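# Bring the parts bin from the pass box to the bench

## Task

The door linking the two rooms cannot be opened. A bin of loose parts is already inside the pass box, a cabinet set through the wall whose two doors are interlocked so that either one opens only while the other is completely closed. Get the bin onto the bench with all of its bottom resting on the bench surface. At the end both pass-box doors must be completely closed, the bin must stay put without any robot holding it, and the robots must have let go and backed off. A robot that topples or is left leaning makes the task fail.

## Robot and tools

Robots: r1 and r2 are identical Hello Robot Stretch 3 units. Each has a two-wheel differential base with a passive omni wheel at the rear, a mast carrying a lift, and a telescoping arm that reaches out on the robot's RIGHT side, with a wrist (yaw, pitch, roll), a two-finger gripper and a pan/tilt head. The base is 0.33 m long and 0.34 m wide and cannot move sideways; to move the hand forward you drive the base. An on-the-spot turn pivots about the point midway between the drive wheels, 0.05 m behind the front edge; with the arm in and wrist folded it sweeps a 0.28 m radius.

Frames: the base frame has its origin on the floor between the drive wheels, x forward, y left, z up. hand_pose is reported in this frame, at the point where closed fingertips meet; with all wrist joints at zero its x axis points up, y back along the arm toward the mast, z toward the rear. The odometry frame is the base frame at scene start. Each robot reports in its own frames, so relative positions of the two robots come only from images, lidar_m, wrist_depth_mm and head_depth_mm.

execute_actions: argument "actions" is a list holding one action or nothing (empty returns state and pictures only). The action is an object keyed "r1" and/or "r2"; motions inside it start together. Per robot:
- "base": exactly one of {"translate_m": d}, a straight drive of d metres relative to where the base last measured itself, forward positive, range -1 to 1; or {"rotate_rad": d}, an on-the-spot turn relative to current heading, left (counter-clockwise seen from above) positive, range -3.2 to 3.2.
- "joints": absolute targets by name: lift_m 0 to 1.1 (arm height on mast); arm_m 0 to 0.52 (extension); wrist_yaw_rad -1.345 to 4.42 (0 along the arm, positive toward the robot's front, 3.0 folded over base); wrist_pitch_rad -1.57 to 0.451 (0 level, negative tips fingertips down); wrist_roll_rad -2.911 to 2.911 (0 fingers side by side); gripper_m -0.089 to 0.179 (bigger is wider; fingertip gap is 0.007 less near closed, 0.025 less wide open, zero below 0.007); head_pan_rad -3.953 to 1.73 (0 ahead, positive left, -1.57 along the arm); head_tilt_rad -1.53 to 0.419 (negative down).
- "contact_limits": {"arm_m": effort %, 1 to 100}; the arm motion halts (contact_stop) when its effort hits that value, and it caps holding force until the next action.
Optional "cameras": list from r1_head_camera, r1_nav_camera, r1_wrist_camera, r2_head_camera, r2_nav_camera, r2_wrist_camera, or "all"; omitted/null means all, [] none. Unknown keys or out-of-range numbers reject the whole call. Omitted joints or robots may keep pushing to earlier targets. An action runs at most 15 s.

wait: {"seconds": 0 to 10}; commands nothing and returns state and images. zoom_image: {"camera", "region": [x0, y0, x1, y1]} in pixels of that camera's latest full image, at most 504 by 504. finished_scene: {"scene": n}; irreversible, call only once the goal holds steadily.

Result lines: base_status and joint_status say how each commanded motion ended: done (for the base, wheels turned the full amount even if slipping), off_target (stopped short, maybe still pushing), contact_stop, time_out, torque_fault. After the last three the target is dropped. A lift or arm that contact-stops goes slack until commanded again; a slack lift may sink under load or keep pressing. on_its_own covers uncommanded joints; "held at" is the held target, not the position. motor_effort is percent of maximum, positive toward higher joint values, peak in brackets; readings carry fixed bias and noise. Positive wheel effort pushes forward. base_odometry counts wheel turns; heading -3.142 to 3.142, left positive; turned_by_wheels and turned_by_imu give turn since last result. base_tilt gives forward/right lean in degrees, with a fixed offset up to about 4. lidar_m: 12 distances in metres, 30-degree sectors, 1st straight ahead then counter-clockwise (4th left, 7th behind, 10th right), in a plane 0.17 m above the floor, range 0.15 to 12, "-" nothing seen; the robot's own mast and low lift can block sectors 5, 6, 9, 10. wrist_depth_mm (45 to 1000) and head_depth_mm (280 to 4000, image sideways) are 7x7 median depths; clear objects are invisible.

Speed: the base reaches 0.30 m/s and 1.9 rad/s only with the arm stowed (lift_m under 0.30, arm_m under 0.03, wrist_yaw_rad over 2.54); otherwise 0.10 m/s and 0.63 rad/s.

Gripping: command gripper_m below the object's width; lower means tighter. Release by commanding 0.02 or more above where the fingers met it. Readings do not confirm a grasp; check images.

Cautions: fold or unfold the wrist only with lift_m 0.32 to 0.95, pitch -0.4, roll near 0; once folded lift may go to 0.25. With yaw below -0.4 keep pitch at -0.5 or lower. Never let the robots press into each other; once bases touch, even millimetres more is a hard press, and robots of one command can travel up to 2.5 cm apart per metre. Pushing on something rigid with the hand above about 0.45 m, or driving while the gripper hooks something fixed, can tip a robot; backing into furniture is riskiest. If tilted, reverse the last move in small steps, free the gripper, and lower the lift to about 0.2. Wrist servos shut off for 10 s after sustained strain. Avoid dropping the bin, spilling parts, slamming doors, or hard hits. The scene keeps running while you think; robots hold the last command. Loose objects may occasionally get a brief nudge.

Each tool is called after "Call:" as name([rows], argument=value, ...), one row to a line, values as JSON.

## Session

Call:
execute_actions(actions=[])

Scene clock: 0.00 s.
r1.base_odometry: x=+0.000 y=+0.000 heading=+0.000 (m, m, rad; r1's odometry frame)
r1.turned_by_wheels: +0.000 (rad since the last result)
r1.turned_by_imu: +0.000 (rad since the last result)
r1.base_tilt: forward=+0.9 right=+0.9 (deg)
r1.lidar_m: 1.12 1.07 1.10 1.07 1.03 1.05 1.40 3.38 1.79 2.80 3.23 1.58
r1.head_depth_mm: 1672 1686 1669 1661 1647 1633 1623 / 1537 1531 1520 1512 1496 1493 1476 / 1400 1385 1381 1370 1361 1343 1358 / 1282 1278 1270 1263 1256 1255 1250 / 1186 1187 1182 1173 1170 1157 1167 / 1105 1105 1099 1095 1090 1081 1070 / 1037 1034 1030 1023 1015 1016 1002
r1.base_status: not commanded
r1.joint_positions: lift_m=+0.493 arm_m=+0.003 wrist_yaw_rad=+3.040 wrist_pitch_rad=-0.517 wrist_roll_rad=+0.002 gripper_m=+0.037 head_pan_rad=-0.008 head_tilt_rad=-0.006
r1.joint_status: not commanded
r1.motor_effort: left_wheel=+1 right_wheel=+0 lift_m=+34 arm_m=+0 wrist_yaw_rad=+0 wrist_pitch_rad=+4 wrist_roll_rad=+1 gripper_m=+0 head_pan_rad=+0 head_tilt_rad=+0 (%)
r1.hand_pose: x=+0.0003 y=+0.0621 z=+0.4838 quat_wxyz=(+0.216, +0.692, +0.146, +0.673) (m; r1's base frame)
r1.wrist_depth_mm: 783 - - - - - 852 / 840 957 - - - - 918 / 901 - - - - - 939 / 924 979 936 947 938 898 881 / 835 819 - 805 814 779 772 / 721 723 708 697 - 679 665 / 636 624 - - 606 607 596
r2.base_odometry: x=+0.000 y=+0.000 heading=+0.000 (m, m, rad; r2's odometry frame)
r2.turned_by_wheels: +0.000 (rad since the last result)
r2.turned_by_imu: +0.000 (rad since the last result)
r2.base_tilt: forward=-0.2 right=+1.0 (deg)
r2.lidar_m: 1.32 1.31 1.47 2.39 3.49 1.71 3.41 1.78 0.95 0.79 0.79 0.89
r2.head_depth_mm: 1220 1226 1239 1253 1265 1273 1298 / 1383 1399 1406 1414 1423 1440 1450 / 1353 1355 1363 1372 1391 1404 1413 / 1309 1315 1314 1330 1331 1347 1362 / 1259 1262 1282 1277 1289 1300 1308 / 1216 1228 1238 1250 1253 1258 1261 / 1191 1191 1202 1216 1208 1236 1222
r2.base_status: not commanded
r2.joint_positions: lift_m=+0.307 arm_m=-0.002 wrist_yaw_rad=+2.904 wrist_pitch_rad=-0.612 wrist_roll_rad=-0.001 gripper_m=+0.037 head_pan_rad=+0.016 head_tilt_rad=-0.020
r2.joint_status: not commanded
r2.motor_effort: left_wheel=+0 right_wheel=-1 lift_m=+24 arm_m=+1 wrist_yaw_rad=+0 wrist_pitch_rad=+4 wrist_roll_rad=+0 gripper_m=+0 head_pan_rad=+0 head_tilt_rad=+2 (%)
r2.hand_pose: x=+0.0249 y=+0.0478 z=+0.2790 quat_wxyz=(+0.292, +0.694, +0.132, +0.645) (m; r2's base frame)
r2.wrist_depth_mm: - - - - - - - / 748 791 813 794 833 809 862 / 638 - 670 658 671 685 700 / 539 - 561 556 578 585 576 / 474 495 - 501 501 494 500 / - - - 429 432 435 439 / - - - 391 398 400 398
pictures: r1_head_camera (sideways: a quarter turn clockwise sets it upright), r1_nav_camera (sideways: a quarter turn counterclockwise sets it upright), r1_wrist_camera, r2_head_camera (sideways: a quarter turn clockwise sets it upright), r2_nav_camera (sideways: a quarter turn counterclockwise sets it upright), r2_wrist_camera
camera_calibration (this result's frames):
r1_head_camera: T_world_to_cam=[[0.0223029, -0.0127114, -0.99967, 1.32288], [0.0336334, 0.999363, -0.0119571, 0.0170736], [0.999185, -0.0333557, 0.0227162, -0.0812256], [0, 0, 0, 1]] pos_world=[0.0510811, -0.00295646, 1.32449]
r1_nav_camera: T_world_to_cam=[[0.0443667, 0.0243112, 0.998719, -1.26815], [0.0317977, -0.999232, 0.0229111, 0.0172837], [0.998509, 0.0307405, -0.0451057, 0.00680984], [0, 0, 0, 1]] pos_world=[0.0489142, 0.0478912, 1.26643]
r1_wrist_camera: T_world_to_cam=[[0.993468, -0.111077, -0.0261389, 0.0209926], [-0.0913717, -0.637125, -0.765326, 0.44529], [0.0683566, 0.762715, -0.643112, 0.425836], [0, 0, 0, 1]] pos_world=[-0.00927721, -0.0387541, 0.615201]
r2_head_camera: T_world_to_cam=[[-0.0535796, 0.0247661, -0.998256, 1.32113], [-0.0350785, 0.999029, 0.0266681, -0.0262093], [0.997947, 0.0364462, -0.0526588, 0.0247242], [0, 0, 0, 1]] pos_world=[0.0451927, -0.00743649, 1.32083]
r2_nav_camera: T_world_to_cam=[[0.0010966, -0.0565179, 0.998401, -1.25534], [-0.0239272, -0.998117, -0.0564756, 0.118929], [0.999713, -0.023827, -0.00244685, -0.0421786], [0, 0, 0, 1]] pos_world=[0.0463888, 0.0467507, 1.25995]
r2_wrist_camera: T_world_to_cam=[[0.961329, -0.273655, 0.0309701, -0.0256371], [-0.176029, -0.69704, -0.695089, 0.260886], [0.211802, 0.662758, -0.718256, 0.330609], [0, 0, 0, 1]] pos_world=[0.000545469, -0.0442816, 0.419595]
Images, in order (width x height): r1_head_camera 896x504, r1_nav_camera 672x504, r1_wrist_camera 644x364, r2_head_camera 896x504, r2_nav_camera 672x504, r2_wrist_camera 644x364.

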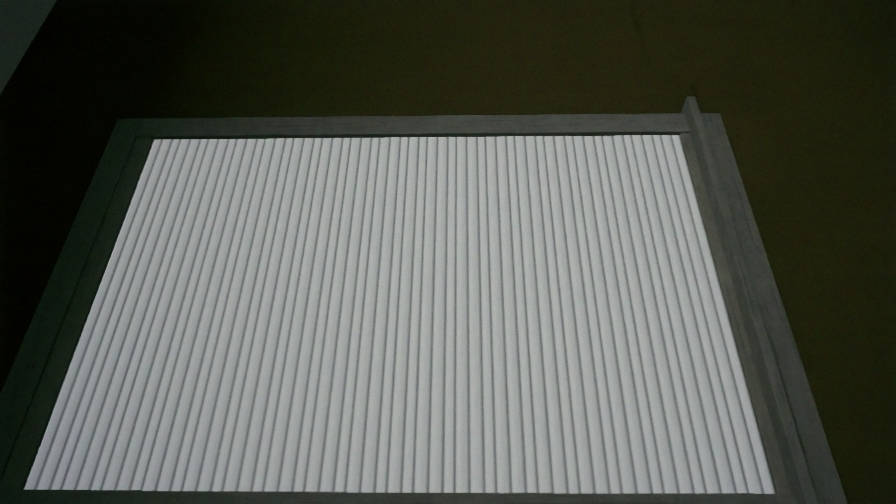

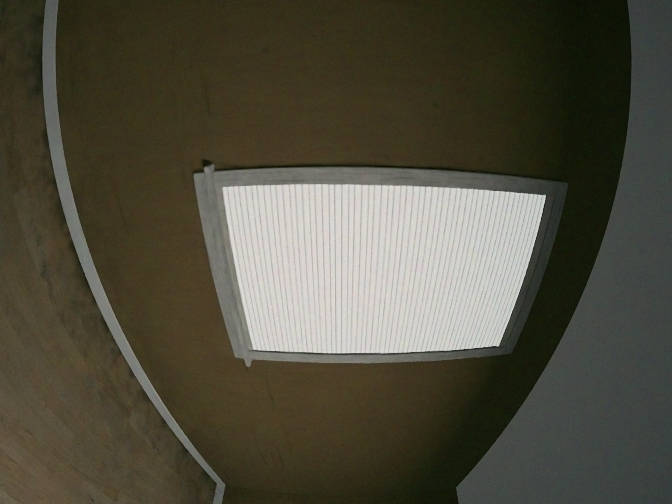

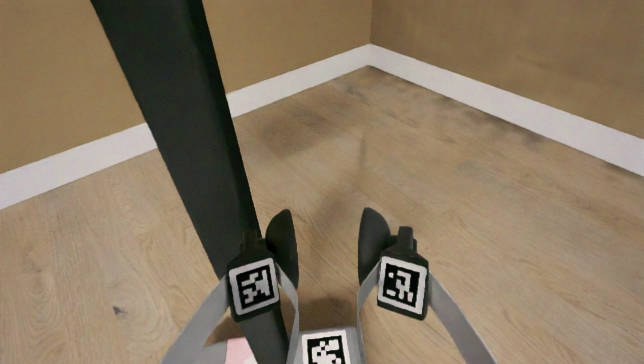

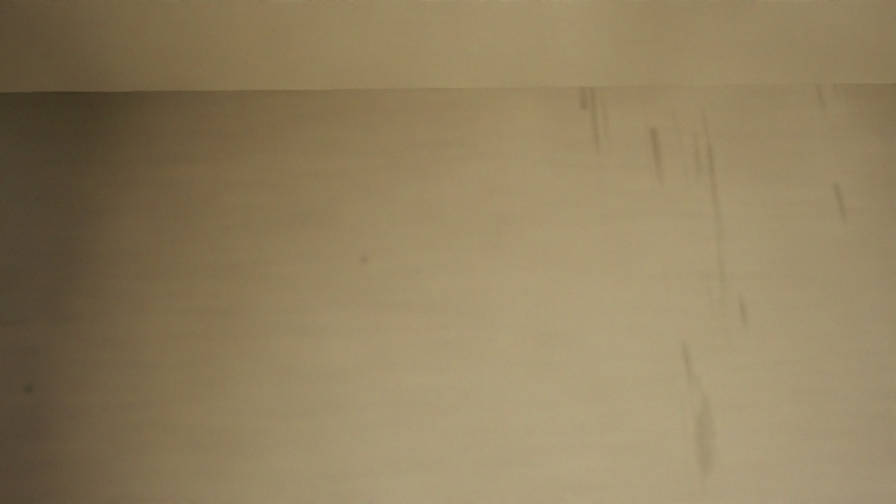

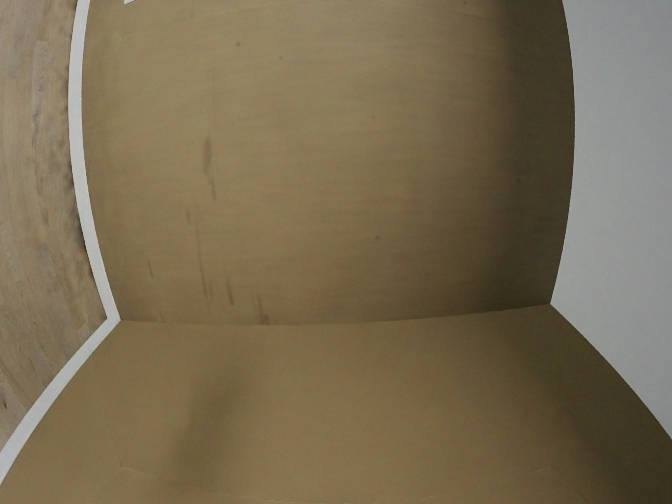

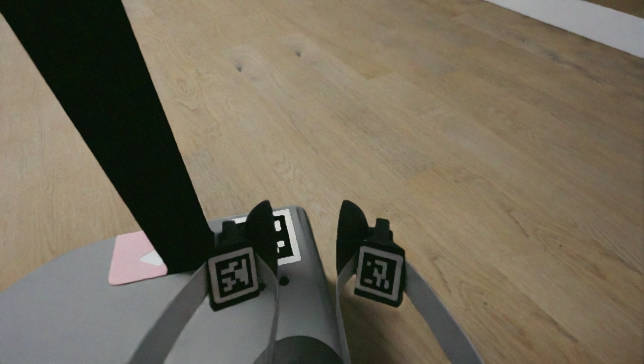

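Call:
execute_actions([
  {"r1":{"joints":{"head_pan_rad":-2.6,"head_tilt_rad":-0.3}},"r2":{"joints":{"head_pan_rad":1.7,"head_tilt_rad":-0.3}}},
], cameras=["r1_nav_camera","r2_nav_camera"])

Call:
execute_actions([
  {"r1":{"joints":{"head_pan_rad":1.7}},"r2":{"joints":{"head_pan_rad":-2.4}}},
], cameras=["r1_nav_camera","r2_nav_camera"])

Scene clock: 5.23 s.
r1.base_odometry: x=+0.000 y=+0.000 heading=+0.000 (m, m, rad; r1's odometry frame)
r1.turned_by_wheels: +0.000 (rad since the last result)
r1.turned_by_imu: +0.000 (rad since the last result)
r1.base_tilt: forward=+0.8 right=+0.9 (deg)
r1.lidar_m: 1.12 1.07 1.10 1.08 1.03 1.05 1.40 3.34 1.79 2.80 3.25 1.59
r1.head_depth_mm: 2656 2644 2631 2428 2622 2073 1585 / 3361 3504 3643 3817 2978 2076 1587 / 3344 3483 3705 3892 2966 2076 1595 / 3318 3478 3664 3842 2967 2065 1594 / 3352 3455 3634 3871 2964 2067 1595 / 3302 3442 3654 3831 2956 2065 1581 / 3249 3449 3591 3780 2937 2055 1578
r1.base_status: not commanded
r1.joint_positions: lift_m=+0.493 arm_m=+0.003 wrist_yaw_rad=+3.040 wrist_pitch_rad=-0.517 wrist_roll_rad=+0.002 gripper_m=+0.037 head_pan_rad=-2.593 head_tilt_rad=-0.296
r1.joint_status: all done
r1.motor_effort: left_wheel=+1(1) right_wheel=+1(0) lift_m=+34(34) arm_m=+0(0) wrist_yaw_rad=+1(1) wrist_pitch_rad=+4(4) wrist_roll_rad=+1(1) gripper_m=-1(1) head_pan_rad=-1(32) head_tilt_rad=-1(18) (%)
r1.hand_pose: x=+0.0003 y=+0.0621 z=+0.4838 quat_wxyz=(+0.216, +0.692, +0.146, +0.673) (m; r1's base frame)
r1.wrist_depth_mm: 809 - - - - - 855 / 834 930 - - - - 906 / 912 - - - - - 936 / 934 979 936 930 932 916 901 / 833 824 - 804 813 779 773 / 709 706 715 697 - 688 670 / 635 623 - - 601 603 587
r2.base_odometry: x=+0.000 y=+0.000 heading=+0.000 (m, m, rad; r2's odometry frame)
r2.turned_by_wheels: +0.000 (rad since the last result)
r2.turned_by_imu: -0.001 (rad since the last result)
r2.base_tilt: forward=-0.2 right=+1.1 (deg)
r2.lidar_m: 1.32 1.31 1.47 2.39 3.48 1.70 3.40 1.78 0.95 0.79 0.79 0.89
r2.head_depth_mm: 2302 2363 2456 2515 2411 1858 1454 / 2894 2956 3107 3288 2549 1853 1467 / 3143 3350 3508 3765 2582 1872 1464 / 3104 3312 3467 3670 2611 1870 1463 / 3058 3171 3445 3575 2591 1886 1474 / 3021 3158 3374 3518 2607 1898 1487 / 2956 3050 3202 3422 - - -
r2.base_status: not commanded
r2.joint_positions: lift_m=+0.307 arm_m=-0.002 wrist_yaw_rad=+2.904 wrist_pitch_rad=-0.612 wrist_roll_rad=-0.001 gripper_m=+0.037 head_pan_rad=+1.693 head_tilt_rad=-0.296
r2.joint_status: all done
r2.motor_effort: left_wheel=+0(0) right_wheel=-1(1) lift_m=+24(24) arm_m=+1(0) wrist_yaw_rad=+0(0) wrist_pitch_rad=+4(3) wrist_roll_rad=+0(1) gripper_m=-1(0) head_pan_rad=+2(31) head_tilt_rad=-1(17) (%)
r2.hand_pose: x=+0.0249 y=+0.0478 z=+0.2790 quat_wxyz=(+0.292, +0.694, +0.132, +0.645) (m; r2's base frame)
r2.wrist_depth_mm: - - - - - - - / 738 793 783 823 786 835 820 / 656 - 645 661 662 678 704 / 548 - 559 564 572 584 572 / 475 494 - 492 507 495 508 / - - - 421 439 442 445 / - - - 396 388 400 396
pictures: r1_nav_camera (sideways: a quarter turn counterclockwise sets it upright), r2_nav_camera (sideways: a quarter turn counterclockwise sets it upright)
camera_calibration (this result's frames):
r1_nav_camera: T_world_to_cam=[[-0.266984, -0.192185, 0.944343, -1.19509], [-0.559497, 0.828766, 0.0104832, 0.0370766], [-0.784654, -0.525559, -0.328794, 0.386947], [0, 0, 0, 1]] pos_world=[0.00529559, -0.0570421, 1.25541]
r2_nav_camera: T_world_to_cam=[[0.0229288, 0.277561, 0.960434, -1.20569], [0.996731, 0.0680954, -0.0434746, 0.0957589], [-0.077468, 0.958292, -0.275093, 0.319297], [0, 0, 0, 1]] pos_world=[-0.0430656, 0.0221532, 1.24999]
Images, in order (width x height): r1_nav_camera 672x504, r2_nav_camera 672x504.

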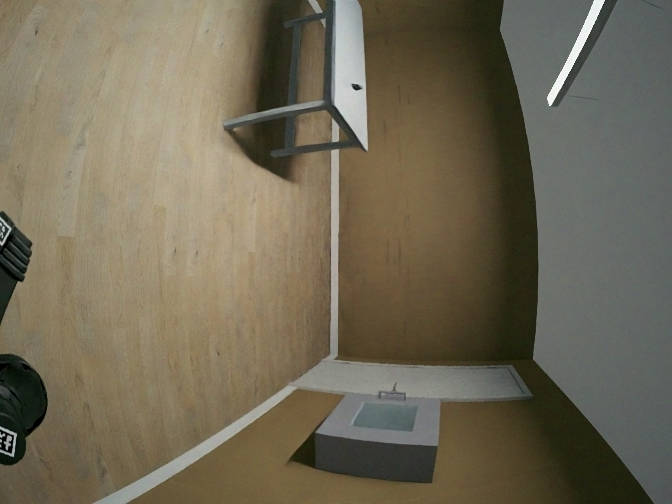

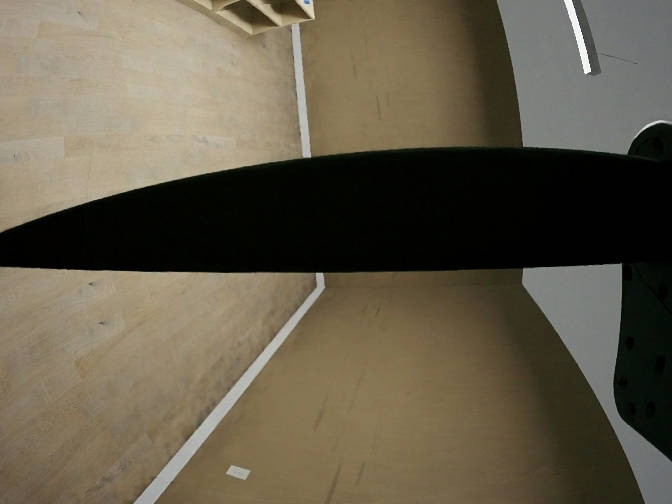

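Scene clock: 7.60 s.
r1.base_odometry: x=+0.000 y=+0.000 heading=+0.000 (m, m, rad; r1's odometry frame)
r1.turned_by_wheels: +0.000 (rad since the last result)
r1.turned_by_imu: +0.000 (rad since the last result)
r1.base_tilt: forward=+0.8 right=+0.9 (deg)
r1.lidar_m: 1.12 1.07 1.10 1.08 1.03 1.06 1.40 3.36 1.79 2.80 3.26 1.59
r1.head_depth_mm: 1192 1259 1318 1396 1455 1511 1498 / 1125 1183 1248 1328 1415 1527 1556 / 1059 1115 1176 1240 1320 1408 1479 / 1007 1053 1108 1168 1241 1316 1389 / 952 1000 1051 1101 1170 1232 1302 / 910 952 994 1041 1098 1155 1227 / 868 907 947 990 1045 1102 1168
r1.base_status: not commanded
r1.joint_positions: lift_m=+0.493 arm_m=+0.003 wrist_yaw_rad=+3.040 wrist_pitch_rad=-0.517 wrist_roll_rad=+0.002 gripper_m=+0.037 head_pan_rad=+1.693 head_tilt_rad=-0.297
r1.joint_status: all done
r1.motor_effort: left_wheel=+1(1) right_wheel=+1(1) lift_m=+34(34) arm_m=+0(0) wrist_yaw_rad=-1(0) wrist_pitch_rad=+4(4) wrist_roll_rad=+1(0) gripper_m=+0(0) head_pan_rad=+2(27) head_tilt_rad=-2(1) (%)
r1.hand_pose: x=+0.0003 y=+0.0621 z=+0.4838 quat_wxyz=(+0.216, +0.692, +0.146, +0.673) (m; r1's base frame)
r1.wrist_depth_mm: 780 - - - - - 853 / 850 938 - - - - 915 / 907 - - - - - 938 / 941 994 952 952 919 899 904 / 840 811 - 804 788 779 770 / 719 716 697 686 - 672 668 / 634 630 - - 618 600 587
r2.base_odometry: x=+0.000 y=+0.000 heading=+0.000 (m, m, rad; r2's odometry frame)
r2.turned_by_wheels: +0.000 (rad since the last result)
r2.turned_by_imu: -0.001 (rad since the last result)
r2.base_tilt: forward=-0.2 right=+1.0 (deg)
r2.lidar_m: 1.32 1.31 1.47 2.39 3.49 1.70 3.40 1.78 0.95 0.79 0.79 0.89
r2.head_depth_mm: 2870 3038 3234 3351 2557 1866 1458 / 2869 3065 3247 3504 2567 1865 1458 / 2079 2137 1744 1881 2446 1849 1468 / 1634 1689 1264 1338 2001 1864 1467 / 1345 1390 1289 1387 1560 1641 1480 / 1137 1183 1220 1260 1310 1353 1383 / 992 1017 1046 1081 1117 1150 1187
r2.base_status: not commanded
r2.joint_positions: lift_m=+0.307 arm_m=-0.002 wrist_yaw_rad=+2.904 wrist_pitch_rad=-0.612 wrist_roll_rad=-0.001 gripper_m=+0.037 head_pan_rad=-2.393 head_tilt_rad=-0.297
r2.joint_status: all done
r2.motor_effort: left_wheel=+0(0) right_wheel=+0(1) lift_m=+24(24) arm_m=+0(0) wrist_yaw_rad=+0(0) wrist_pitch_rad=+3(3) wrist_roll_rad=+0(0) gripper_m=+0(0) head_pan_rad=-2(30) head_tilt_rad=-1(1) (%)
r2.hand_pose: x=+0.0249 y=+0.0478 z=+0.2790 quat_wxyz=(+0.292, +0.694, +0.132, +0.645) (m; r2's base frame)
r2.wrist_depth_mm: - - - - - - - / 761 785 807 815 815 837 840 / 633 - 656 663 658 674 691 / 543 - 558 564 565 578 586 / 482 492 - 492 494 488 490 / - - - 428 437 441 450 / - - - 391 386 394 399
pictures: r1_nav_camera (sideways: a quarter turn counterclockwise sets it upright), r2_nav_camera (sideways: a quarter turn counterclockwise sets it upright)
camera_calibration (this result's frames):
r1_nav_camera: T_world_to_cam=[[-0.0644444, 0.322916, 0.944231, -1.19617], [0.986041, 0.166176, 0.0104678, 0.0276689], [-0.153528, 0.931725, -0.329117, 0.383518], [0, 0, 0, 1]] pos_world=[-0.0454887, 0.0243327, 1.2554]
r2_nav_camera: T_world_to_cam=[[-0.238469, -0.144461, 0.960345, -1.20398], [-0.639822, 0.767293, -0.0434571, 0.105719], [-0.730589, -0.624813, -0.275405, 0.323688], [0, 0, 0, 1]] pos_world=[0.0170116, -0.0528016, 1.24998]
Images, in order (width x height): r1_nav_camera 672x504, r2_nav_camera 672x504.

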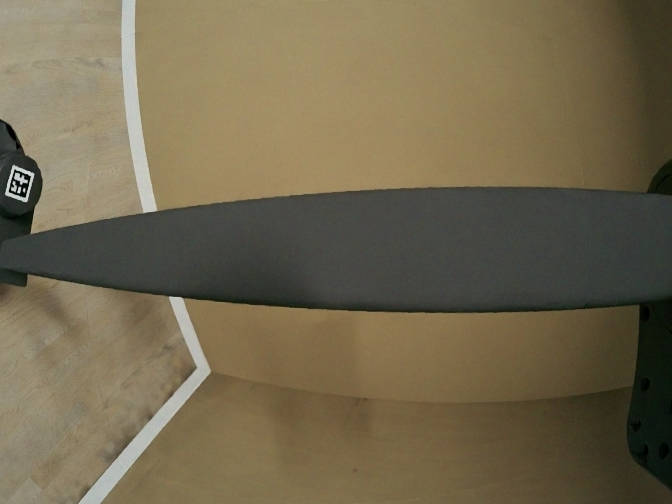

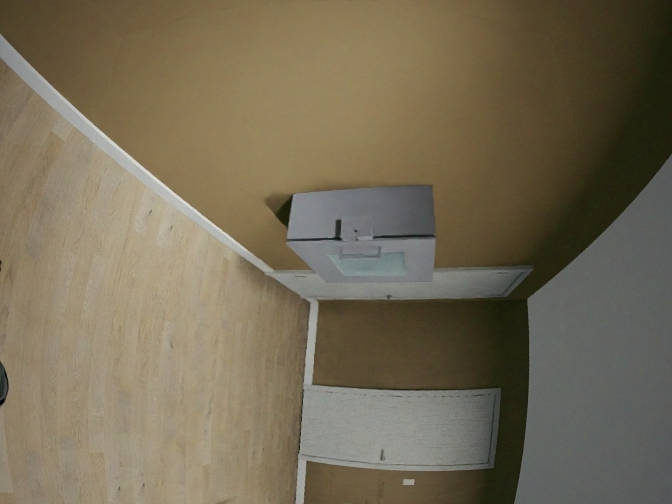

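Call:
execute_actions([
  {"r1":{"joints":{"head_pan_rad":-3.2,"head_tilt_rad":-0.25}},"r2":{"joints":{"head_pan_rad":-2.35,"head_tilt_rad":-0.2}}},
], cameras=["r1_head_camera","r1_nav_camera","r2_head_camera"])

Scene clock: 16.03 s.
r1.base_odometry: x=+0.000 y=+0.000 heading=+0.000 (m, m, rad; r1's odometry frame)
r1.turned_by_wheels: +0.000 (rad since the last result)
r1.turned_by_imu: +0.000 (rad since the last result)
r1.base_tilt: forward=+0.8 right=+0.9 (deg)
r1.lidar_m: 1.12 1.07 1.10 1.08 1.03 1.05 1.40 3.36 1.79 2.80 3.26 1.59
r1.head_depth_mm: 1081 1110 1148 1174 1216 1254 1299 / 1188 1227 1271 1310 1355 1401 1452 / 1332 1370 1427 1482 1545 1605 1599 / 1504 1563 1634 1693 1787 1875 1666 / 1737 1815 1627 1658 2045 2103 1656 / 2046 2164 1945 1992 2597 2180 1649 / 2430 2594 2805 2971 2996 2174 1641
r1.base_status: not commanded
r1.joint_positions: lift_m=+0.493 arm_m=+0.003 wrist_yaw_rad=+3.040 wrist_pitch_rad=-0.517 wrist_roll_rad=+0.002 gripper_m=+0.037 head_pan_rad=-3.193 head_tilt_rad=-0.260
r1.joint_status: all done
r1.motor_effort: left_wheel=+1(1) right_wheel=+1(0) lift_m=+34(34) arm_m=+0(0) wrist_yaw_rad=+0(1) wrist_pitch_rad=+4(4) wrist_roll_rad=+0(0) gripper_m=+0(1) head_pan_rad=-2(29) head_tilt_rad=+3(5) (%)
r1.hand_pose: x=+0.0003 y=+0.0621 z=+0.4838 quat_wxyz=(+0.216, +0.692, +0.146, +0.673) (m; r1's base frame)
r1.wrist_depth_mm: 814 - - - - - 840 / 852 928 - - - - 900 / 900 - - - - - 941 / 918 976 961 945 939 903 899 / 842 818 - 815 806 776 782 / 719 716 711 684 - 686 664 / 633 628 - - 602 595 591
r2.base_odometry: x=+0.000 y=+0.000 heading=+0.000 (m, m, rad; r2's odometry frame)
r2.turned_by_wheels: +0.000 (rad since the last result)
r2.turned_by_imu: -0.001 (rad since the last result)
r2.base_tilt: forward=-0.1 right=+1.0 (deg)
r2.lidar_m: 1.31 1.31 1.48 2.39 3.49 1.70 3.40 1.79 0.95 0.79 0.79 0.89
r2.head_depth_mm: 2905 3087 3203 3293 2982 2078 1579 / 2551 2732 2853 3066 2823 2069 1593 / 1939 2037 1691 1701 2314 2068 1588 / 1558 1603 1279 1285 1386 1854 1597 / 1306 1336 1308 1361 1424 1519 1505 / 1105 1127 1155 1183 1210 1254 1285 / 969 982 1006 1025 1052 1068 1103
r2.base_status: not commanded
r2.joint_positions: lift_m=+0.307 arm_m=-0.002 wrist_yaw_rad=+2.904 wrist_pitch_rad=-0.612 wrist_roll_rad=-0.001 gripper_m=+0.037 head_pan_rad=-2.357 head_tilt_rad=-0.212
r2.joint_status: all done
r2.motor_effort: left_wheel=+0(0) right_wheel=-1(0) lift_m=+24(24) arm_m=+1(1) wrist_yaw_rad=+0(0) wrist_pitch_rad=+3(4) wrist_roll_rad=+0(1) gripper_m=-1(0) head_pan_rad=+2(5) head_tilt_rad=+5(13) (%)
r2.hand_pose: x=+0.0249 y=+0.0478 z=+0.2790 quat_wxyz=(+0.292, +0.694, +0.132, +0.645) (m; r2's base frame)
r2.wrist_depth_mm: - - - - - - - / 727 796 791 797 814 808 843 / 641 - 664 658 672 690 682 / 548 - 563 565 568 579 588 / 483 490 - 497 493 497 507 / - - - 425 442 443 445 / - - - 389 394 394 400
pictures: r1_head_camera (sideways: a quarter turn clockwise sets it upright), r1_nav_camera (sideways: a quarter turn counterclockwise sets it upright), r2_head_camera (sideways: a quarter turn clockwise sets it upright)
camera_calibration (this result's frames):
r1_head_camera: T_world_to_cam=[[0.229755, 0.000774816, -0.973248, 1.28689], [-0.0726194, -0.997198, -0.0179371, 0.0255022], [-0.970536, 0.0747979, -0.229055, 0.258533], [0, 0, 0, 1]] pos_world=[-0.0429011, 0.00509591, 1.31214]
r1_nav_camera: T_world_to_cam=[[-0.29449, -0.00962826, 0.955606, -1.20963], [0.00658988, 0.999905, 0.0121054, 0.0315111], [-0.955632, 0.00986225, -0.294399, 0.343226], [0, 0, 0, 1]] pos_world=[-0.0284328, -0.0465396, 1.25659]
r2_head_camera: T_world_to_cam=[[0.189704, 0.153135, -0.969826, 1.28239], [0.715761, -0.697707, 0.0298403, -0.0349123], [-0.672085, -0.699824, -0.241966, 0.281331], [0, 0, 0, 1]] pos_world=[-0.0292067, -0.0238535, 1.31281]
Images, in order (width x height): r1_head_camera 896x504, r1_nav_camera 672x504, r2_head_camera 896x504.

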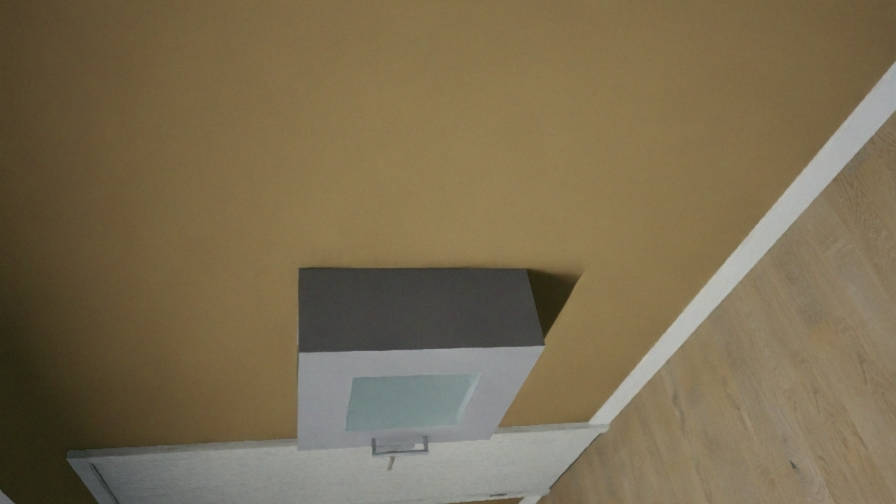

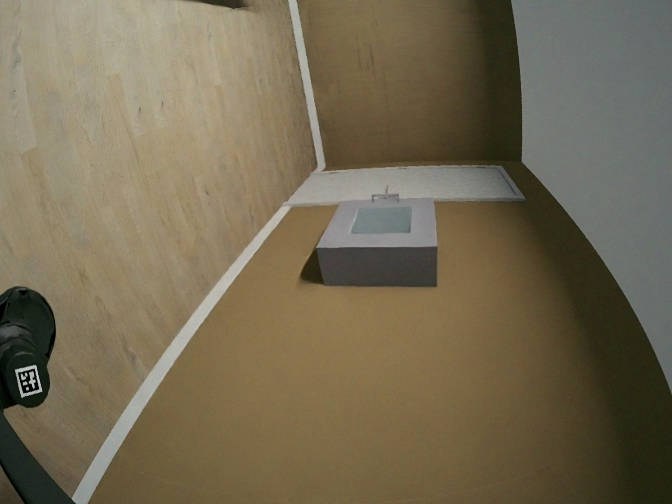

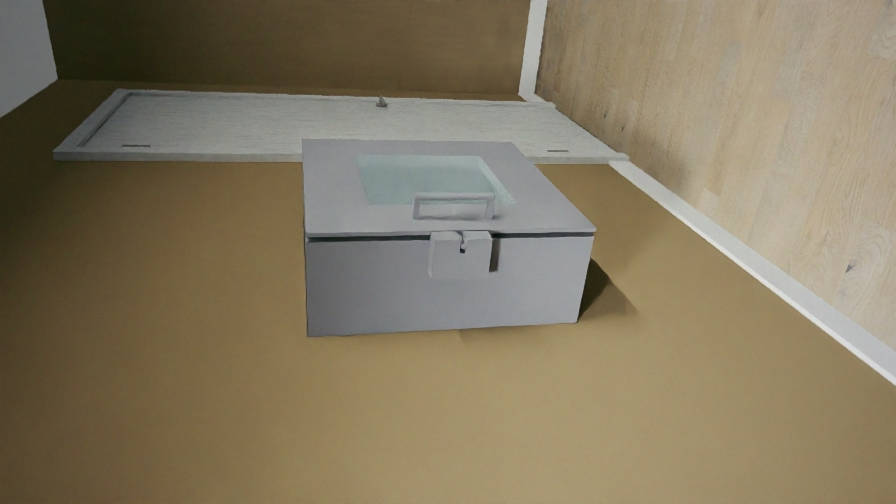

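Call:
execute_actions([
  {"r1":{"base":{"rotate_rad":-2.5},"joints":{"lift_m":0.28,"head_pan_rad":-1.2,"head_tilt_rad":-0.5}},"r2":{"base":{"rotate_rad":0.26},"joints":{"lift_m":0.28,"head_pan_rad":-1.9,"head_tilt_rad":-0.5}}},
], cameras=[])

Call:
execute_actions([
  {"r1":{"base":{"translate_m":1.0}},"r2":{"base":{"translate_m":-1.0}}},
], cameras=["r1_head_camera","r1_nav_camera","r2_head_camera","r2_nav_camera"])

Scene clock: 47.67 s.
r1.base_odometry: x=+0.000 y=+0.000 heading=-2.500 (m, m, rad; r1's odometry frame)
r1.turned_by_wheels: -2.500 (rad since the last result)
r1.turned_by_imu: -2.522 (rad since the last result)
r1.base_tilt: forward=+0.8 right=+0.9 (deg)
r1.lidar_m: 3.65 1.79 2.79 3.12 1.40 1.08 1.07 1.14 1.05 1.03 1.10 1.61
r1.head_depth_mm: 834 893 961 1039 1132 1247 1317 / 864 931 1003 1092 1193 1323 1349 / 900 972 1049 1150 1263 1402 1351 / 940 1014 1100 1209 1342 1485 1342 / 977 1059 1163 1285 1427 1558 1346 / 1024 1116 1224 1355 1515 1617 1337 / 1074 1174 1294 1448 1641 1635 1330
r1.base_status: done
r1.joint_positions: lift_m=+0.281 arm_m=+0.003 wrist_yaw_rad=+3.040 wrist_pitch_rad=-0.517 wrist_roll_rad=+0.002 gripper_m=+0.037 head_pan_rad=-1.207 head_tilt_rad=-0.494
r1.joint_status: all done
r1.motor_effort: left_wheel=+3(13) right_wheel=-1(7) lift_m=+15(31) arm_m=+0(1) wrist_yaw_rad=-2(0) wrist_pitch_rad=+4(4) wrist_roll_rad=+1(0) gripper_m=+0(1) head_pan_rad=+1(29) head_tilt_rad=-1(17) (%)
r1.hand_pose: x=+0.0003 y=+0.0621 z=+0.2717 quat_wxyz=(+0.216, +0.692, +0.146, +0.673) (m; r1's base frame)
r1.wrist_depth_mm: - - - - - - - / - - 979 957 932 888 893 / 805 793 745 754 739 728 706 / 650 632 623 617 603 596 585 / 549 543 - 550 531 504 497 / 478 - - - - 442 437 / - - - - 394 388 384
r2.base_odometry: x=+0.000 y=+0.000 heading=+0.260 (m, m, rad; r2's odometry frame)
r2.turned_by_wheels: +0.260 (rad since the last result)
r2.turned_by_imu: +0.254 (rad since the last result)
r2.base_tilt: forward=-0.2 right=+1.0 (deg)
r2.lidar_m: 1.31 1.34 1.75 3.49 2.15 1.71 3.38 1.20 0.84 0.79 0.80 1.05
r2.head_depth_mm: 796 881 986 1118 1288 1430 1255 / 761 837 929 1045 1194 1379 1271 / 728 796 884 987 1117 1282 1259 / 700 762 837 935 1044 1200 1274 / 670 731 796 882 985 1114 1228 / 645 701 761 836 933 1047 1185 / 623 672 729 799 882 988 1118
r2.base_status: done
r2.joint_positions: lift_m=+0.280 arm_m=-0.002 wrist_yaw_rad=+2.904 wrist_pitch_rad=-0.612 wrist_roll_rad=-0.001 gripper_m=+0.037 head_pan_rad=-1.907 head_tilt_rad=-0.495
r2.joint_status: all done
r2.motor_effort: left_wheel=-4(10) right_wheel=+1(5) lift_m=+16(22) arm_m=+0(1) wrist_yaw_rad=+0(0) wrist_pitch_rad=+3(3) wrist_roll_rad=+1(0) gripper_m=+0(0) head_pan_rad=+2(17) head_tilt_rad=-2(18) (%)
r2.hand_pose: x=+0.0249 y=+0.0478 z=+0.2522 quat_wxyz=(+0.292, +0.694, +0.132, +0.645) (m; r2's base frame)
r2.wrist_depth_mm: - 936 931 966 - - - / 689 751 727 740 755 766 798 / 596 - 617 622 628 652 650 / 516 - 533 530 533 544 545 / 453 - - 460 469 473 469 / - - - - 409 418 419 / - - - - 368 368 371
pictures: none
No camera images: the call's "cameras" was empty. Leave "cameras" out to get every camera's image.

Scene clock: 52.67 s.
r1.base_odometry: x=-0.801 y=-0.599 heading=-2.500 (m, m, rad; r1's odometry frame)
r1.turned_by_wheels: +0.000 (rad since the last result)
r1.turned_by_imu: +0.002 (rad since the last result)
r1.base_tilt: forward=+0.8 right=+0.9 (deg)
r1.lidar_m: 2.68 1.45 0.99 3.16 2.68 2.09 2.06 1.45 1.13 1.11 1.19 1.75
r1.head_depth_mm: 907 972 1044 1133 1235 1358 1355 / 945 1014 1095 1191 1302 1439 1347 / 980 1047 1145 1251 1381 1510 1348 / 1024 906 989 1093 1459 1576 1341 / 1058 898 983 1089 1558 1640 1335 / 1108 946 1547 1193 1661 1638 1337 / 1156 993 1365 1244 1799 1624 1341
r1.base_status: done
r1.joint_positions: lift_m=+0.281 arm_m=+0.003 wrist_yaw_rad=+3.040 wrist_pitch_rad=-0.517 wrist_roll_rad=+0.002 gripper_m=+0.037 head_pan_rad=-1.207 head_tilt_rad=-0.494
r1.joint_status: not commanded
r1.motor_effort: left_wheel=+3(13) right_wheel=-1(3) lift_m=+15(15) arm_m=+0(0) wrist_yaw_rad=+0(1) wrist_pitch_rad=+4(4) wrist_roll_rad=+1(0) gripper_m=-1(0) head_pan_rad=+2(2) head_tilt_rad=-2(2) (%)
r1.hand_pose: x=+0.0003 y=+0.0621 z=+0.2717 quat_wxyz=(+0.216, +0.692, +0.146, +0.673) (m; r1's base frame)
r1.wrist_depth_mm: - - - - - - - / - - - 952 946 897 891 / 787 790 764 752 740 731 701 / 640 633 616 617 607 586 588 / 539 534 - 553 530 499 499 / 472 - - - - 438 436 / - - - - 395 390 384
r2.base_odometry: x=-0.966 y=-0.257 heading=+0.260 (m, m, rad; r2's odometry frame)
r2.turned_by_wheels: +0.000 (rad since the last result)
r2.turned_by_imu: -0.003 (rad since the last result)
r2.base_tilt: forward=+0.1 right=+1.1 (deg)
r2.lidar_m: 2.30 2.35 3.04 1.69 1.69 2.56 2.42 1.31 0.91 0.85 0.88 1.14
r2.head_depth_mm: 836 677 1024 1026 1408 1502 1261 / 810 644 1214 1056 1290 1434 1254 / 773 611 1364 1028 857 1394 1262 / 742 584 637 706 803 1309 1267 / 715 564 628 680 876 1211 1271 / 694 729 811 908 1016 1140 1247 / 679 729 795 871 962 1075 1200
r2.base_status: done
r2.joint_positions: lift_m=+0.280 arm_m=-0.002 wrist_yaw_rad=+2.904 wrist_pitch_rad=-0.612 wrist_roll_rad=-0.001 gripper_m=+0.037 head_pan_rad=-1.907 head_tilt_rad=-0.495
r2.joint_status: not commanded
r2.motor_effort: left_wheel=-3(14) right_wheel=+1(3) lift_m=+16(16) arm_m=+2(0) wrist_yaw_rad=+0(0) wrist_pitch_rad=+4(4) wrist_roll_rad=+0(0) gripper_m=+0(0) head_pan_rad=+2(2) head_tilt_rad=-2(2) (%)
r2.hand_pose: x=+0.0249 y=+0.0478 z=+0.2522 quat_wxyz=(+0.292, +0.694, +0.132, +0.645) (m; r2's base frame)
r2.wrist_depth_mm: - 930 906 943 - - - / 680 755 745 759 768 768 762 / 607 - 614 614 616 646 643 / 521 - 547 535 540 543 551 / 458 - - 466 459 472 474 / - - - - 414 416 419 / - - - - 369 374 377
pictures: r1_head_camera (sideways: a quarter turn clockwise sets it upright), r1_nav_camera (sideways: a quarter turn counterclockwise sets it upright), r2_head_camera (sideways: a quarter turn clockwise sets it upright), r2_nav_camera (sideways: a quarter turn counterclockwise sets it upright)
camera_calibration (this result's frames):
r1_head_camera: T_world_to_cam=[[-0.171493, 0.415007, -0.893509, 1.18524], [0.940098, 0.340166, -0.0224384, 0.0251786], [0.294629, -0.843834, -0.448484, 0.536385], [0, 0, 0, 1]] pos_world=[0.0215558, -0.0478291, 1.30015]
r1_nav_camera: T_world_to_cam=[[0.203624, -0.465215, 0.86146, -1.08982], [-0.917067, -0.398731, 0.00144039, 0.0510321], [0.342821, -0.790309, -0.507824, 0.613039], [0, 0, 0, 1]] pos_world=[0.0585501, -0.00216095, 1.25008]
r2_head_camera: T_world_to_cam=[[0.190302, 0.466953, -0.863563, 1.1437], [0.94513, -0.325075, 0.0324998, -0.0397624], [-0.265546, -0.822363, -0.503193, 0.618803], [0, 0, 0, 1]] pos_world=[-0.015747, -0.0380988, 1.30033]
r2_nav_camera: T_world_to_cam=[[-0.203963, -0.412333, 0.887908, -1.10965], [-0.921585, 0.386852, -0.0320504, 0.0925779], [-0.330273, -0.82482, -0.458903, 0.560045], [0, 0, 0, 1]] pos_world=[0.043959, -0.0314218, 1.24524]
Images, in order (width x height): r1_head_camera 896x504, r1_nav_camera 672x504, r2_head_camera 896x504, r2_nav_camera 672x504.

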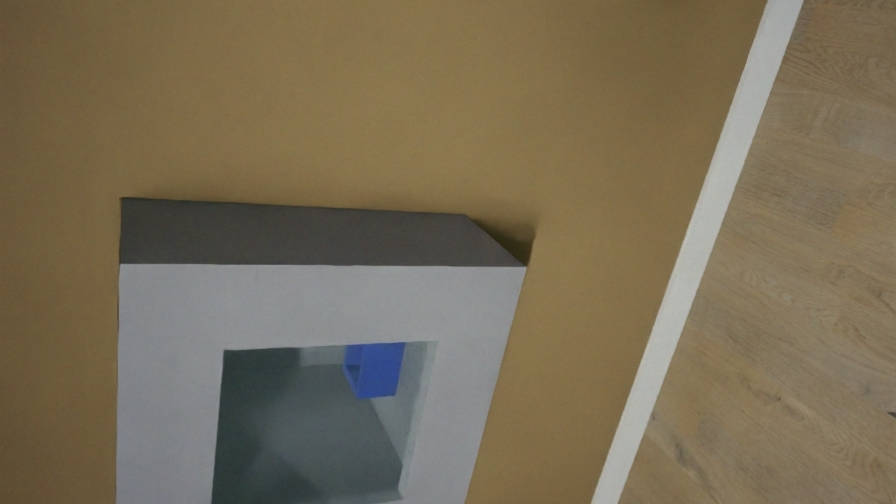

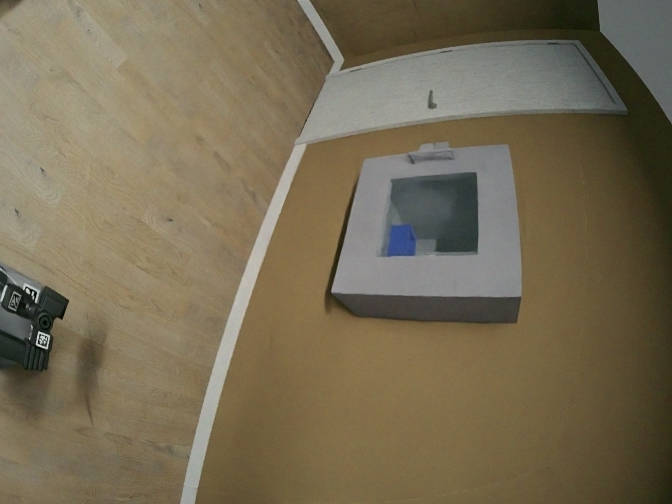

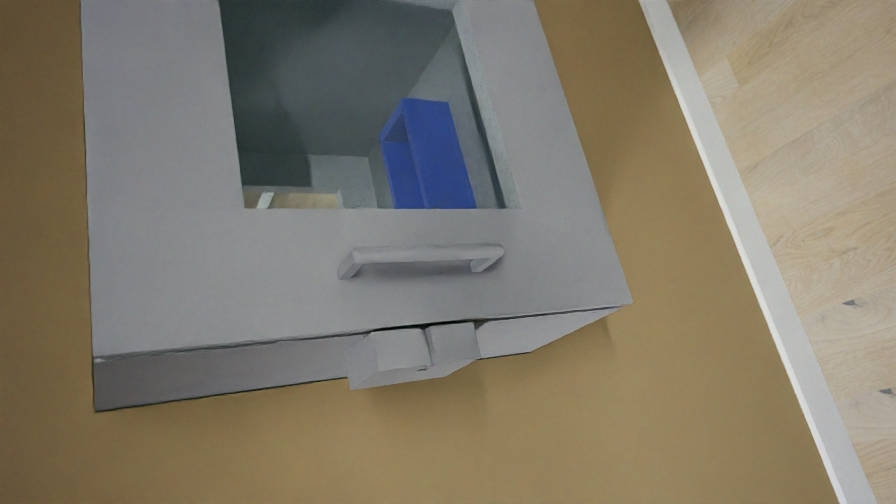

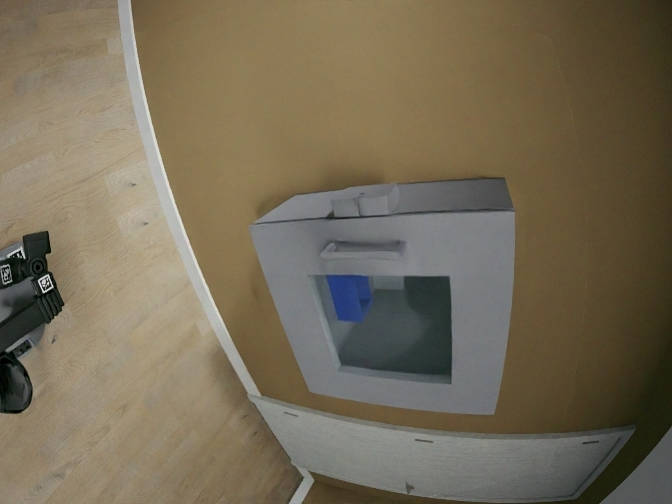

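Call:
execute_actions([
  {"r1":{"base":{"translate_m":0.85},"joints":{"lift_m":0.9,"wrist_pitch_rad":-0.4}},"r2":{"base":{"translate_m":-0.17},"joints":{"lift_m":0.72,"wrist_pitch_rad":-0.4}}},
], cameras=[])

Call:
execute_actions([
  {"r1":{"joints":{"wrist_yaw_rad":0,"gripper_m":0.1,"head_pan_rad":-1.57,"head_tilt_rad":-0.5}},"r2":{"joints":{"wrist_yaw_rad":0,"gripper_m":0,"head_pan_rad":-1.57}}},
], cameras=[])

Call:
execute_actions([
  {"r1":{"joints":{"wrist_pitch_rad":0,"arm_m":0.25}},"r2":{"joints":{"wrist_pitch_rad":-0.1,"arm_m":0.25},"contact_limits":{"arm_m":18}}},
], cameras=["r1_head_camera","r1_wrist_camera","r2_head_camera","r2_wrist_camera"])

Scene clock: 73.70 s.
r1.base_odometry: x=-1.482 y=-1.108 heading=-2.500 (m, m, rad; r1's odometry frame)
r1.turned_by_wheels: +0.000 (rad since the last result)
r1.turned_by_imu: +0.001 (rad since the last result)
r1.base_tilt: forward=+0.8 right=+0.9 (deg)
r1.lidar_m: 1.85 1.97 0.83 0.79 0.81 2.94 2.89 1.55 1.21 1.19 1.28 1.84
r1.head_depth_mm: 973 823 879 961 1324 1457 1352 / 1007 1085 1137 1045 1398 1523 1367 / 1052 1134 1230 1344 1477 1597 1383 / 1099 1191 1289 1419 1571 1640 1348 / 1135 1229 1345 1482 1648 1634 1337 / 1185 1286 1398 1577 1749 1630 1344 / 1238 1362 1494 1668 1870 1631 1332
r1.base_status: done
r1.joint_positions: lift_m=+0.899 arm_m=+0.003 wrist_yaw_rad=+3.040 wrist_pitch_rad=-0.419 wrist_roll_rad=+0.002 gripper_m=+0.037 head_pan_rad=-1.207 head_tilt_rad=-0.494
r1.joint_status: all done
r1.motor_effort: left_wheel=+3(13) right_wheel=-1(8) lift_m=+51(54) arm_m=+0(0) wrist_yaw_rad=+1(0) wrist_pitch_rad=+5(6) wrist_roll_rad=+1(0) gripper_m=+0(0) head_pan_rad=+2(2) head_tilt_rad=-2(2) (%)
r1.hand_pose: x=+0.0016 y=+0.0756 z=+0.9118 quat_wxyz=(+0.182, +0.699, +0.112, +0.683) (m; r1's base frame)
r1.wrist_depth_mm: - - - - - - - / - - 864 860 836 - - / - - - - - - - / - - - - - - - / - - - - - - - / - - - - - - - / - - - - - - -
r2.base_odometry: x=-1.131 y=-0.301 heading=+0.260 (m, m, rad; r2's odometry frame)
r2.turned_by_wheels: +0.000 (rad since the last result)
r2.turned_by_imu: -0.004 (rad since the last result)
r2.base_tilt: forward=-0.2 right=+1.1 (deg)
r2.lidar_m: 2.46 2.53 3.27 1.06 1.07 2.39 2.25 1.32 0.92 0.86 0.88 1.15
r2.head_depth_mm: 848 690 772 883 1426 1520 1257 / 818 655 921 860 1326 1456 1260 / 784 624 1126 1058 872 1402 1262 / 753 597 1317 1014 820 1312 1276 / 724 572 3818 986 783 1232 1279 / 696 548 603 650 731 1157 1246 / 674 527 570 626 933 1088 1209
r2.base_status: done
r2.joint_positions: lift_m=+0.720 arm_m=-0.002 wrist_yaw_rad=+2.904 wrist_pitch_rad=-0.418 wrist_roll_rad=-0.001 gripper_m=+0.037 head_pan_rad=-1.907 head_tilt_rad=-0.495
r2.joint_status: all done
r2.motor_effort: left_wheel=-3(15) right_wheel=+0(4) lift_m=+32(33) arm_m=+0(1) wrist_yaw_rad=+0(0) wrist_pitch_rad=+5(6) wrist_roll_rad=+0(0) gripper_m=+0(0) head_pan_rad=+2(2) head_tilt_rad=-2(2) (%)
r2.hand_pose: x=+0.0316 y=+0.0755 z=+0.7323 quat_wxyz=(+0.228, +0.704, +0.064, +0.670) (m; r2's base frame)
r2.wrist_depth_mm: - - - - - - - / - 932 - - - - - / - - - - - - - / - - - - - - - / - - - - - - - / 964 926 - - - - - / 831 849 889 875 873 876 857
pictures: none
No camera images: the call's "cameras" was empty. Leave "cameras" out to get every camera's image.

Scene clock: 76.23 s.
r1.base_odometry: x=-1.482 y=-1.108 heading=-2.500 (m, m, rad; r1's odometry frame)
r1.turned_by_wheels: +0.000 (rad since the last result)
r1.turned_by_imu: +0.000 (rad since the last result)
r1.base_tilt: forward=+0.8 right=+0.9 (deg)
r1.lidar_m: 1.85 1.98 0.83 0.79 0.81 2.95 2.90 1.55 1.21 1.19 1.27 1.84
r1.head_depth_mm: 987 839 1431 1040 1402 1537 - / 989 843 1979 1255 1407 1551 1423 / 996 848 3248 1252 1424 1570 - / 1000 853 947 1049 1440 1580 - / 994 882 949 1058 1445 1584 1340 / 1012 1096 1199 1316 1452 1585 1334 / 1021 1104 1208 1328 1468 1576 1341
r1.base_status: not commanded
r1.joint_positions: lift_m=+0.899 arm_m=+0.003 wrist_yaw_rad=+0.002 wrist_pitch_rad=-0.419 wrist_roll_rad=+0.002 gripper_m=+0.100 head_pan_rad=-1.563 head_tilt_rad=-0.494
r1.joint_status: all done
r1.motor_effort: left_wheel=+2(3) right_wheel=-1(2) lift_m=+51(51) arm_m=-1(0) wrist_yaw_rad=-3(4) wrist_pitch_rad=+5(6) wrist_roll_rad=+1(1) gripper_m=+0(78) head_pan_rad=-2(17) head_tilt_rad=-2(1) (%)
r1.hand_pose: x=-0.0210 y=-0.3719 z=+0.9118 quat_wxyz=(+0.691, +0.148, -0.692, -0.147) (m; r1's base frame)
r1.wrist_depth_mm: 917 924 923 674 - 835 807 / - - 991 735 718 690 889 / - - - - - - 999 / - - - - - - - / - - - - - - - / - - - - - - - / - - - - - - -
r2.base_odometry: x=-1.131 y=-0.301 heading=+0.260 (m, m, rad; r2's odometry frame)
r2.turned_by_wheels: +0.000 (rad since the last result)
r2.turned_by_imu: -0.001 (rad since the last result)
r2.base_tilt: forward=-0.1 right=+1.2 (deg)
r2.lidar_m: 2.47 2.52 3.27 1.05 1.07 2.39 2.25 1.32 0.92 0.87 0.89 1.15
r2.head_depth_mm: 696 560 1256 974 793 1274 1258 / 700 555 3692 964 789 1255 1273 / 695 551 607 687 768 1244 1299 / 690 547 600 661 772 1231 1298 / 701 759 832 908 1058 1210 1275 / 696 761 836 931 1051 1196 1273 / 693 757 832 922 1032 1179 1285
r2.base_status: not commanded
r2.joint_positions: lift_m=+0.720 arm_m=-0.002 wrist_yaw_rad=+0.002 wrist_pitch_rad=-0.418 wrist_roll_rad=-0.001 gripper_m=+0.000 head_pan_rad=-1.577 head_tilt_rad=-0.495
r2.joint_status: all done
r2.motor_effort: left_wheel=-3(3) right_wheel=+1(0) lift_m=+32(32) arm_m=+1(1) wrist_yaw_rad=-1(1) wrist_pitch_rad=+5(5) wrist_roll_rad=+0(0) gripper_m=-3(85) head_pan_rad=+3(17) head_tilt_rad=-2(2) (%)
r2.hand_pose: x=-0.0212 y=-0.3670 z=+0.7323 quat_wxyz=(+0.692, +0.147, -0.691, -0.146) (m; r2's base frame)
r2.wrist_depth_mm: 514 527 530 345 351 360 368 / 556 575 586 371 390 400 413 / 632 641 651 674 693 719 749 / 687 710 727 741 780 820 814 / 762 771 781 - 883 921 957 / 835 865 902 914 982 - - / 846 832 822 831 831 844 881
pictures: none
No camera images: the call's "cameras" was empty. Leave "cameras" out to get every camera's image.

Scene clock: 79.70 s.
r1.base_odometry: x=-1.482 y=-1.108 heading=-2.500 (m, m, rad; r1's odometry frame)
r1.turned_by_wheels: +0.000 (rad since the last result)
r1.turned_by_imu: +0.000 (rad since the last result)
r1.base_tilt: forward=+0.8 right=+0.9 (deg)
r1.lidar_m: 1.84 1.97 0.83 0.79 0.81 2.94 2.90 1.55 1.21 1.19 1.27 1.84
r1.head_depth_mm: 981 836 1431 1036 - - 1319 / 987 841 1919 1284 - 1553 1351 / 992 847 3267 1292 - 1547 1349 / 999 858 945 1014 - 1570 1341 / 997 877 944 1076 1455 1567 1343 / 1009 1094 1191 1319 1457 1580 1343 / 1019 1106 1205 1325 1482 1584 1329
r1.base_status: not commanded
r1.joint_positions: lift_m=+0.899 arm_m=+0.250 wrist_yaw_rad=+0.001 wrist_pitch_rad=-0.021 wrist_roll_rad=+0.002 gripper_m=+0.100 head_pan_rad=-1.563 head_tilt_rad=-0.494
r1.joint_status: all done
r1.motor_effort: left_wheel=+3(3) right_wheel=-1(1) lift_m=+51(51) arm_m=+3(2) wrist_yaw_rad=-1(1) wrist_pitch_rad=+6(6) wrist_roll_rad=+1(0) gripper_m=+0(0) head_pan_rad=-3(2) head_tilt_rad=-2(1) (%)
r1.hand_pose: x=-0.0213 y=-0.6503 z=+1.0084 quat_wxyz=(+0.707, +0.008, -0.707, -0.008) (m; r1's base frame)
r1.wrist_depth_mm: 698 701 671 430 434 770 404 / 728 719 699 449 - 910 550 / 753 767 484 471 - 900 440 / 783 804 506 484 - 884 443 / 804 818 786 504 792 764 458 / 884 867 812 521 506 489 474 / 917 904 867 554 537 515 495
r2.base_odometry: x=-1.131 y=-0.301 heading=+0.260 (m, m, rad; r2's odometry frame)
r2.turned_by_wheels: +0.000 (rad since the last result)
r2.turned_by_imu: -0.009 (rad since the last result)
r2.base_tilt: forward=+0.1 right=+1.2 (deg)
r2.lidar_m: 2.47 2.51 3.25 1.06 1.07 2.40 2.25 1.34 0.92 0.87 0.88 1.15
r2.head_depth_mm: 698 562 1234 977 792 1258 - / 696 557 3740 958 791 - 1233 / 694 553 617 688 759 - 1240 / 691 548 600 662 748 1259 1275 / 697 757 825 908 1061 1216 1279 / 698 761 835 933 1051 1201 1285 / 693 755 828 918 1041 1175 1282
r2.base_status: not commanded
r2.joint_positions: lift_m=+0.720 arm_m=+0.216 wrist_yaw_rad=+0.015 wrist_pitch_rad=-0.123 wrist_roll_rad=-0.001 gripper_m=+0.000 head_pan_rad=-1.577 head_tilt_rad=-0.496
r2.joint_status: arm_m contact_stop (moved +0.219 of +0.252); the others done
r2.on_its_own: arm_m is slack since a contact_stop, until your next command for it (your +0.250 is given up); wrist_yaw_rad is at rest, and its effort (-13) is outside its rest range (-12 to +12)
r2.motor_effort: left_wheel=+3(11) right_wheel=-3(4) lift_m=+28(32) arm_m=+2(23) wrist_yaw_rad=-13(15) wrist_pitch_rad=+7(16) wrist_roll_rad=+0(0) gripper_m=-4(5) head_pan_rad=+2(2) head_tilt_rad=-2(2) (%)
r2.contact_limits: arm_m 18 (drawing in: default 18, maximum 30; extending or still: default 26, maximum 43)
r2.hand_pose: x=-0.0176 y=-0.6125 z=+0.8032 quat_wxyz=(+0.707, +0.049, -0.705, -0.038) (m; r2's base frame)
r2.wrist_depth_mm: 344 347 146 149 152 701 519 / 357 365 152 156 160 707 530 / 377 387 160 163 169 393 445 / 392 399 170 174 180 187 190 / 416 430 178 - 189 194 201 / 441 442 196 - 201 208 215 / 460 479 205 207 215 222 230
pictures: r1_head_camera (sideways: a quarter turn clockwise sets it upright), r1_wrist_camera, r2_head_camera (sideways: a quarter turn clockwise sets it upright), r2_wrist_camera
camera_calibration (this result's frames):
r1_head_camera: T_world_to_cam=[[-0.0160422, 0.448766, -0.893505, 1.18429], [0.999708, -0.00893877, -0.0224386, 0.0248151], [-0.0180565, -0.893605, -0.448491, 0.538302], [0, 0, 0, 1]] pos_world=[0.00391056, -0.0502166, 1.30015]
r1_wrist_camera: T_world_to_cam=[[-0.999613, -0.00525484, -0.0273061, 0.00452358], [0.025688, 0.201491, -0.979153, 1.15442], [0.0106472, -0.979476, -0.201278, -0.271676], [0, 0, 0, 1]] pos_world=[-0.0222402, -0.498681, 1.07579]
r2_head_camera: T_world_to_cam=[[0.0286411, 0.504792, -0.862766, 1.14365], [0.999471, -0.0011481, 0.0325075, -0.0401038], [0.015419, -0.86324, -0.504558, 0.618864], [0, 0, 0, 1]] pos_world=[-0.00221501, -0.0431214, 1.30026]
r2_wrist_camera: T_world_to_cam=[[-0.999399, 0.0335041, 0.00890857, -0.0102926], [0.00184353, 0.307963, -0.951397, 0.982117], [-0.0346192, -0.950808, -0.307839, -0.168577], [0, 0, 0, 1]] pos_world=[-0.017933, -0.462395, 0.88258]
Images, in order (width x height): r1_head_camera 896x504, r1_wrist_camera 644x364, r2_head_camera 896x504, r2_wrist_camera 644x364.

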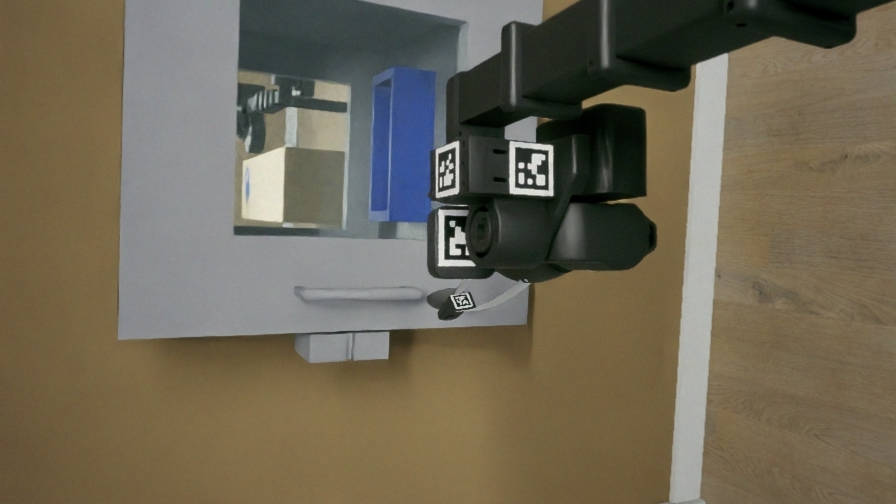

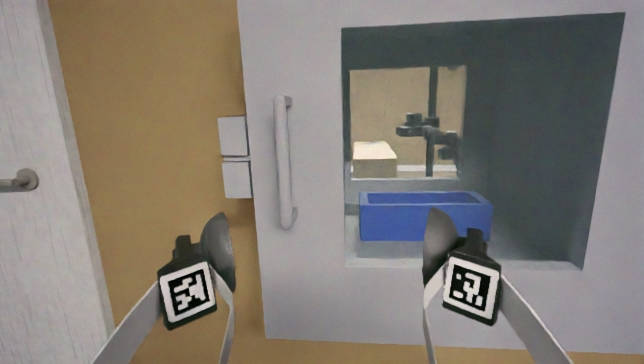

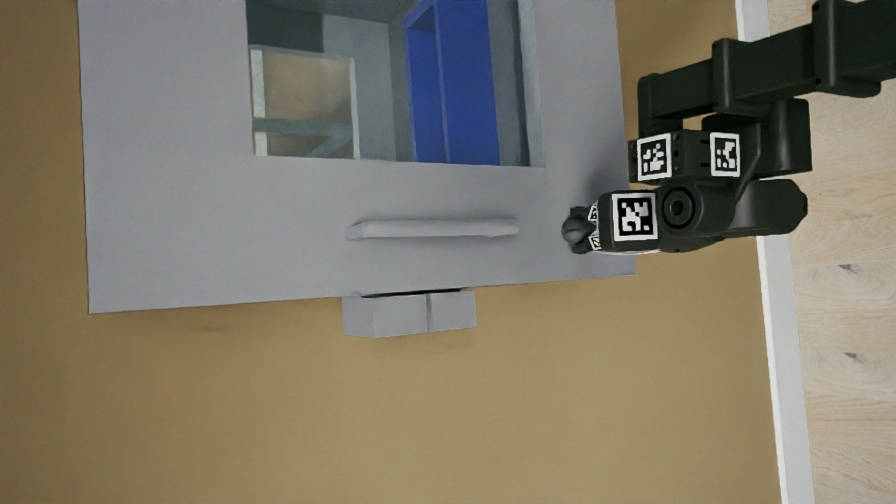

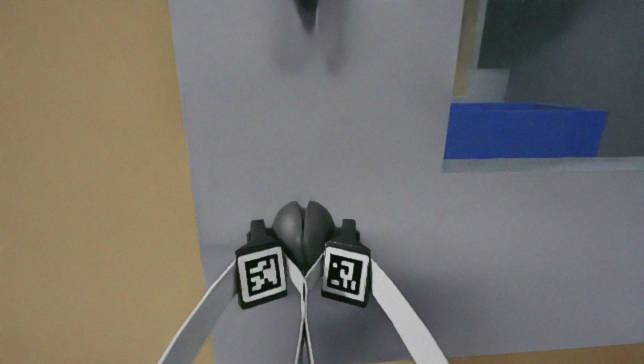

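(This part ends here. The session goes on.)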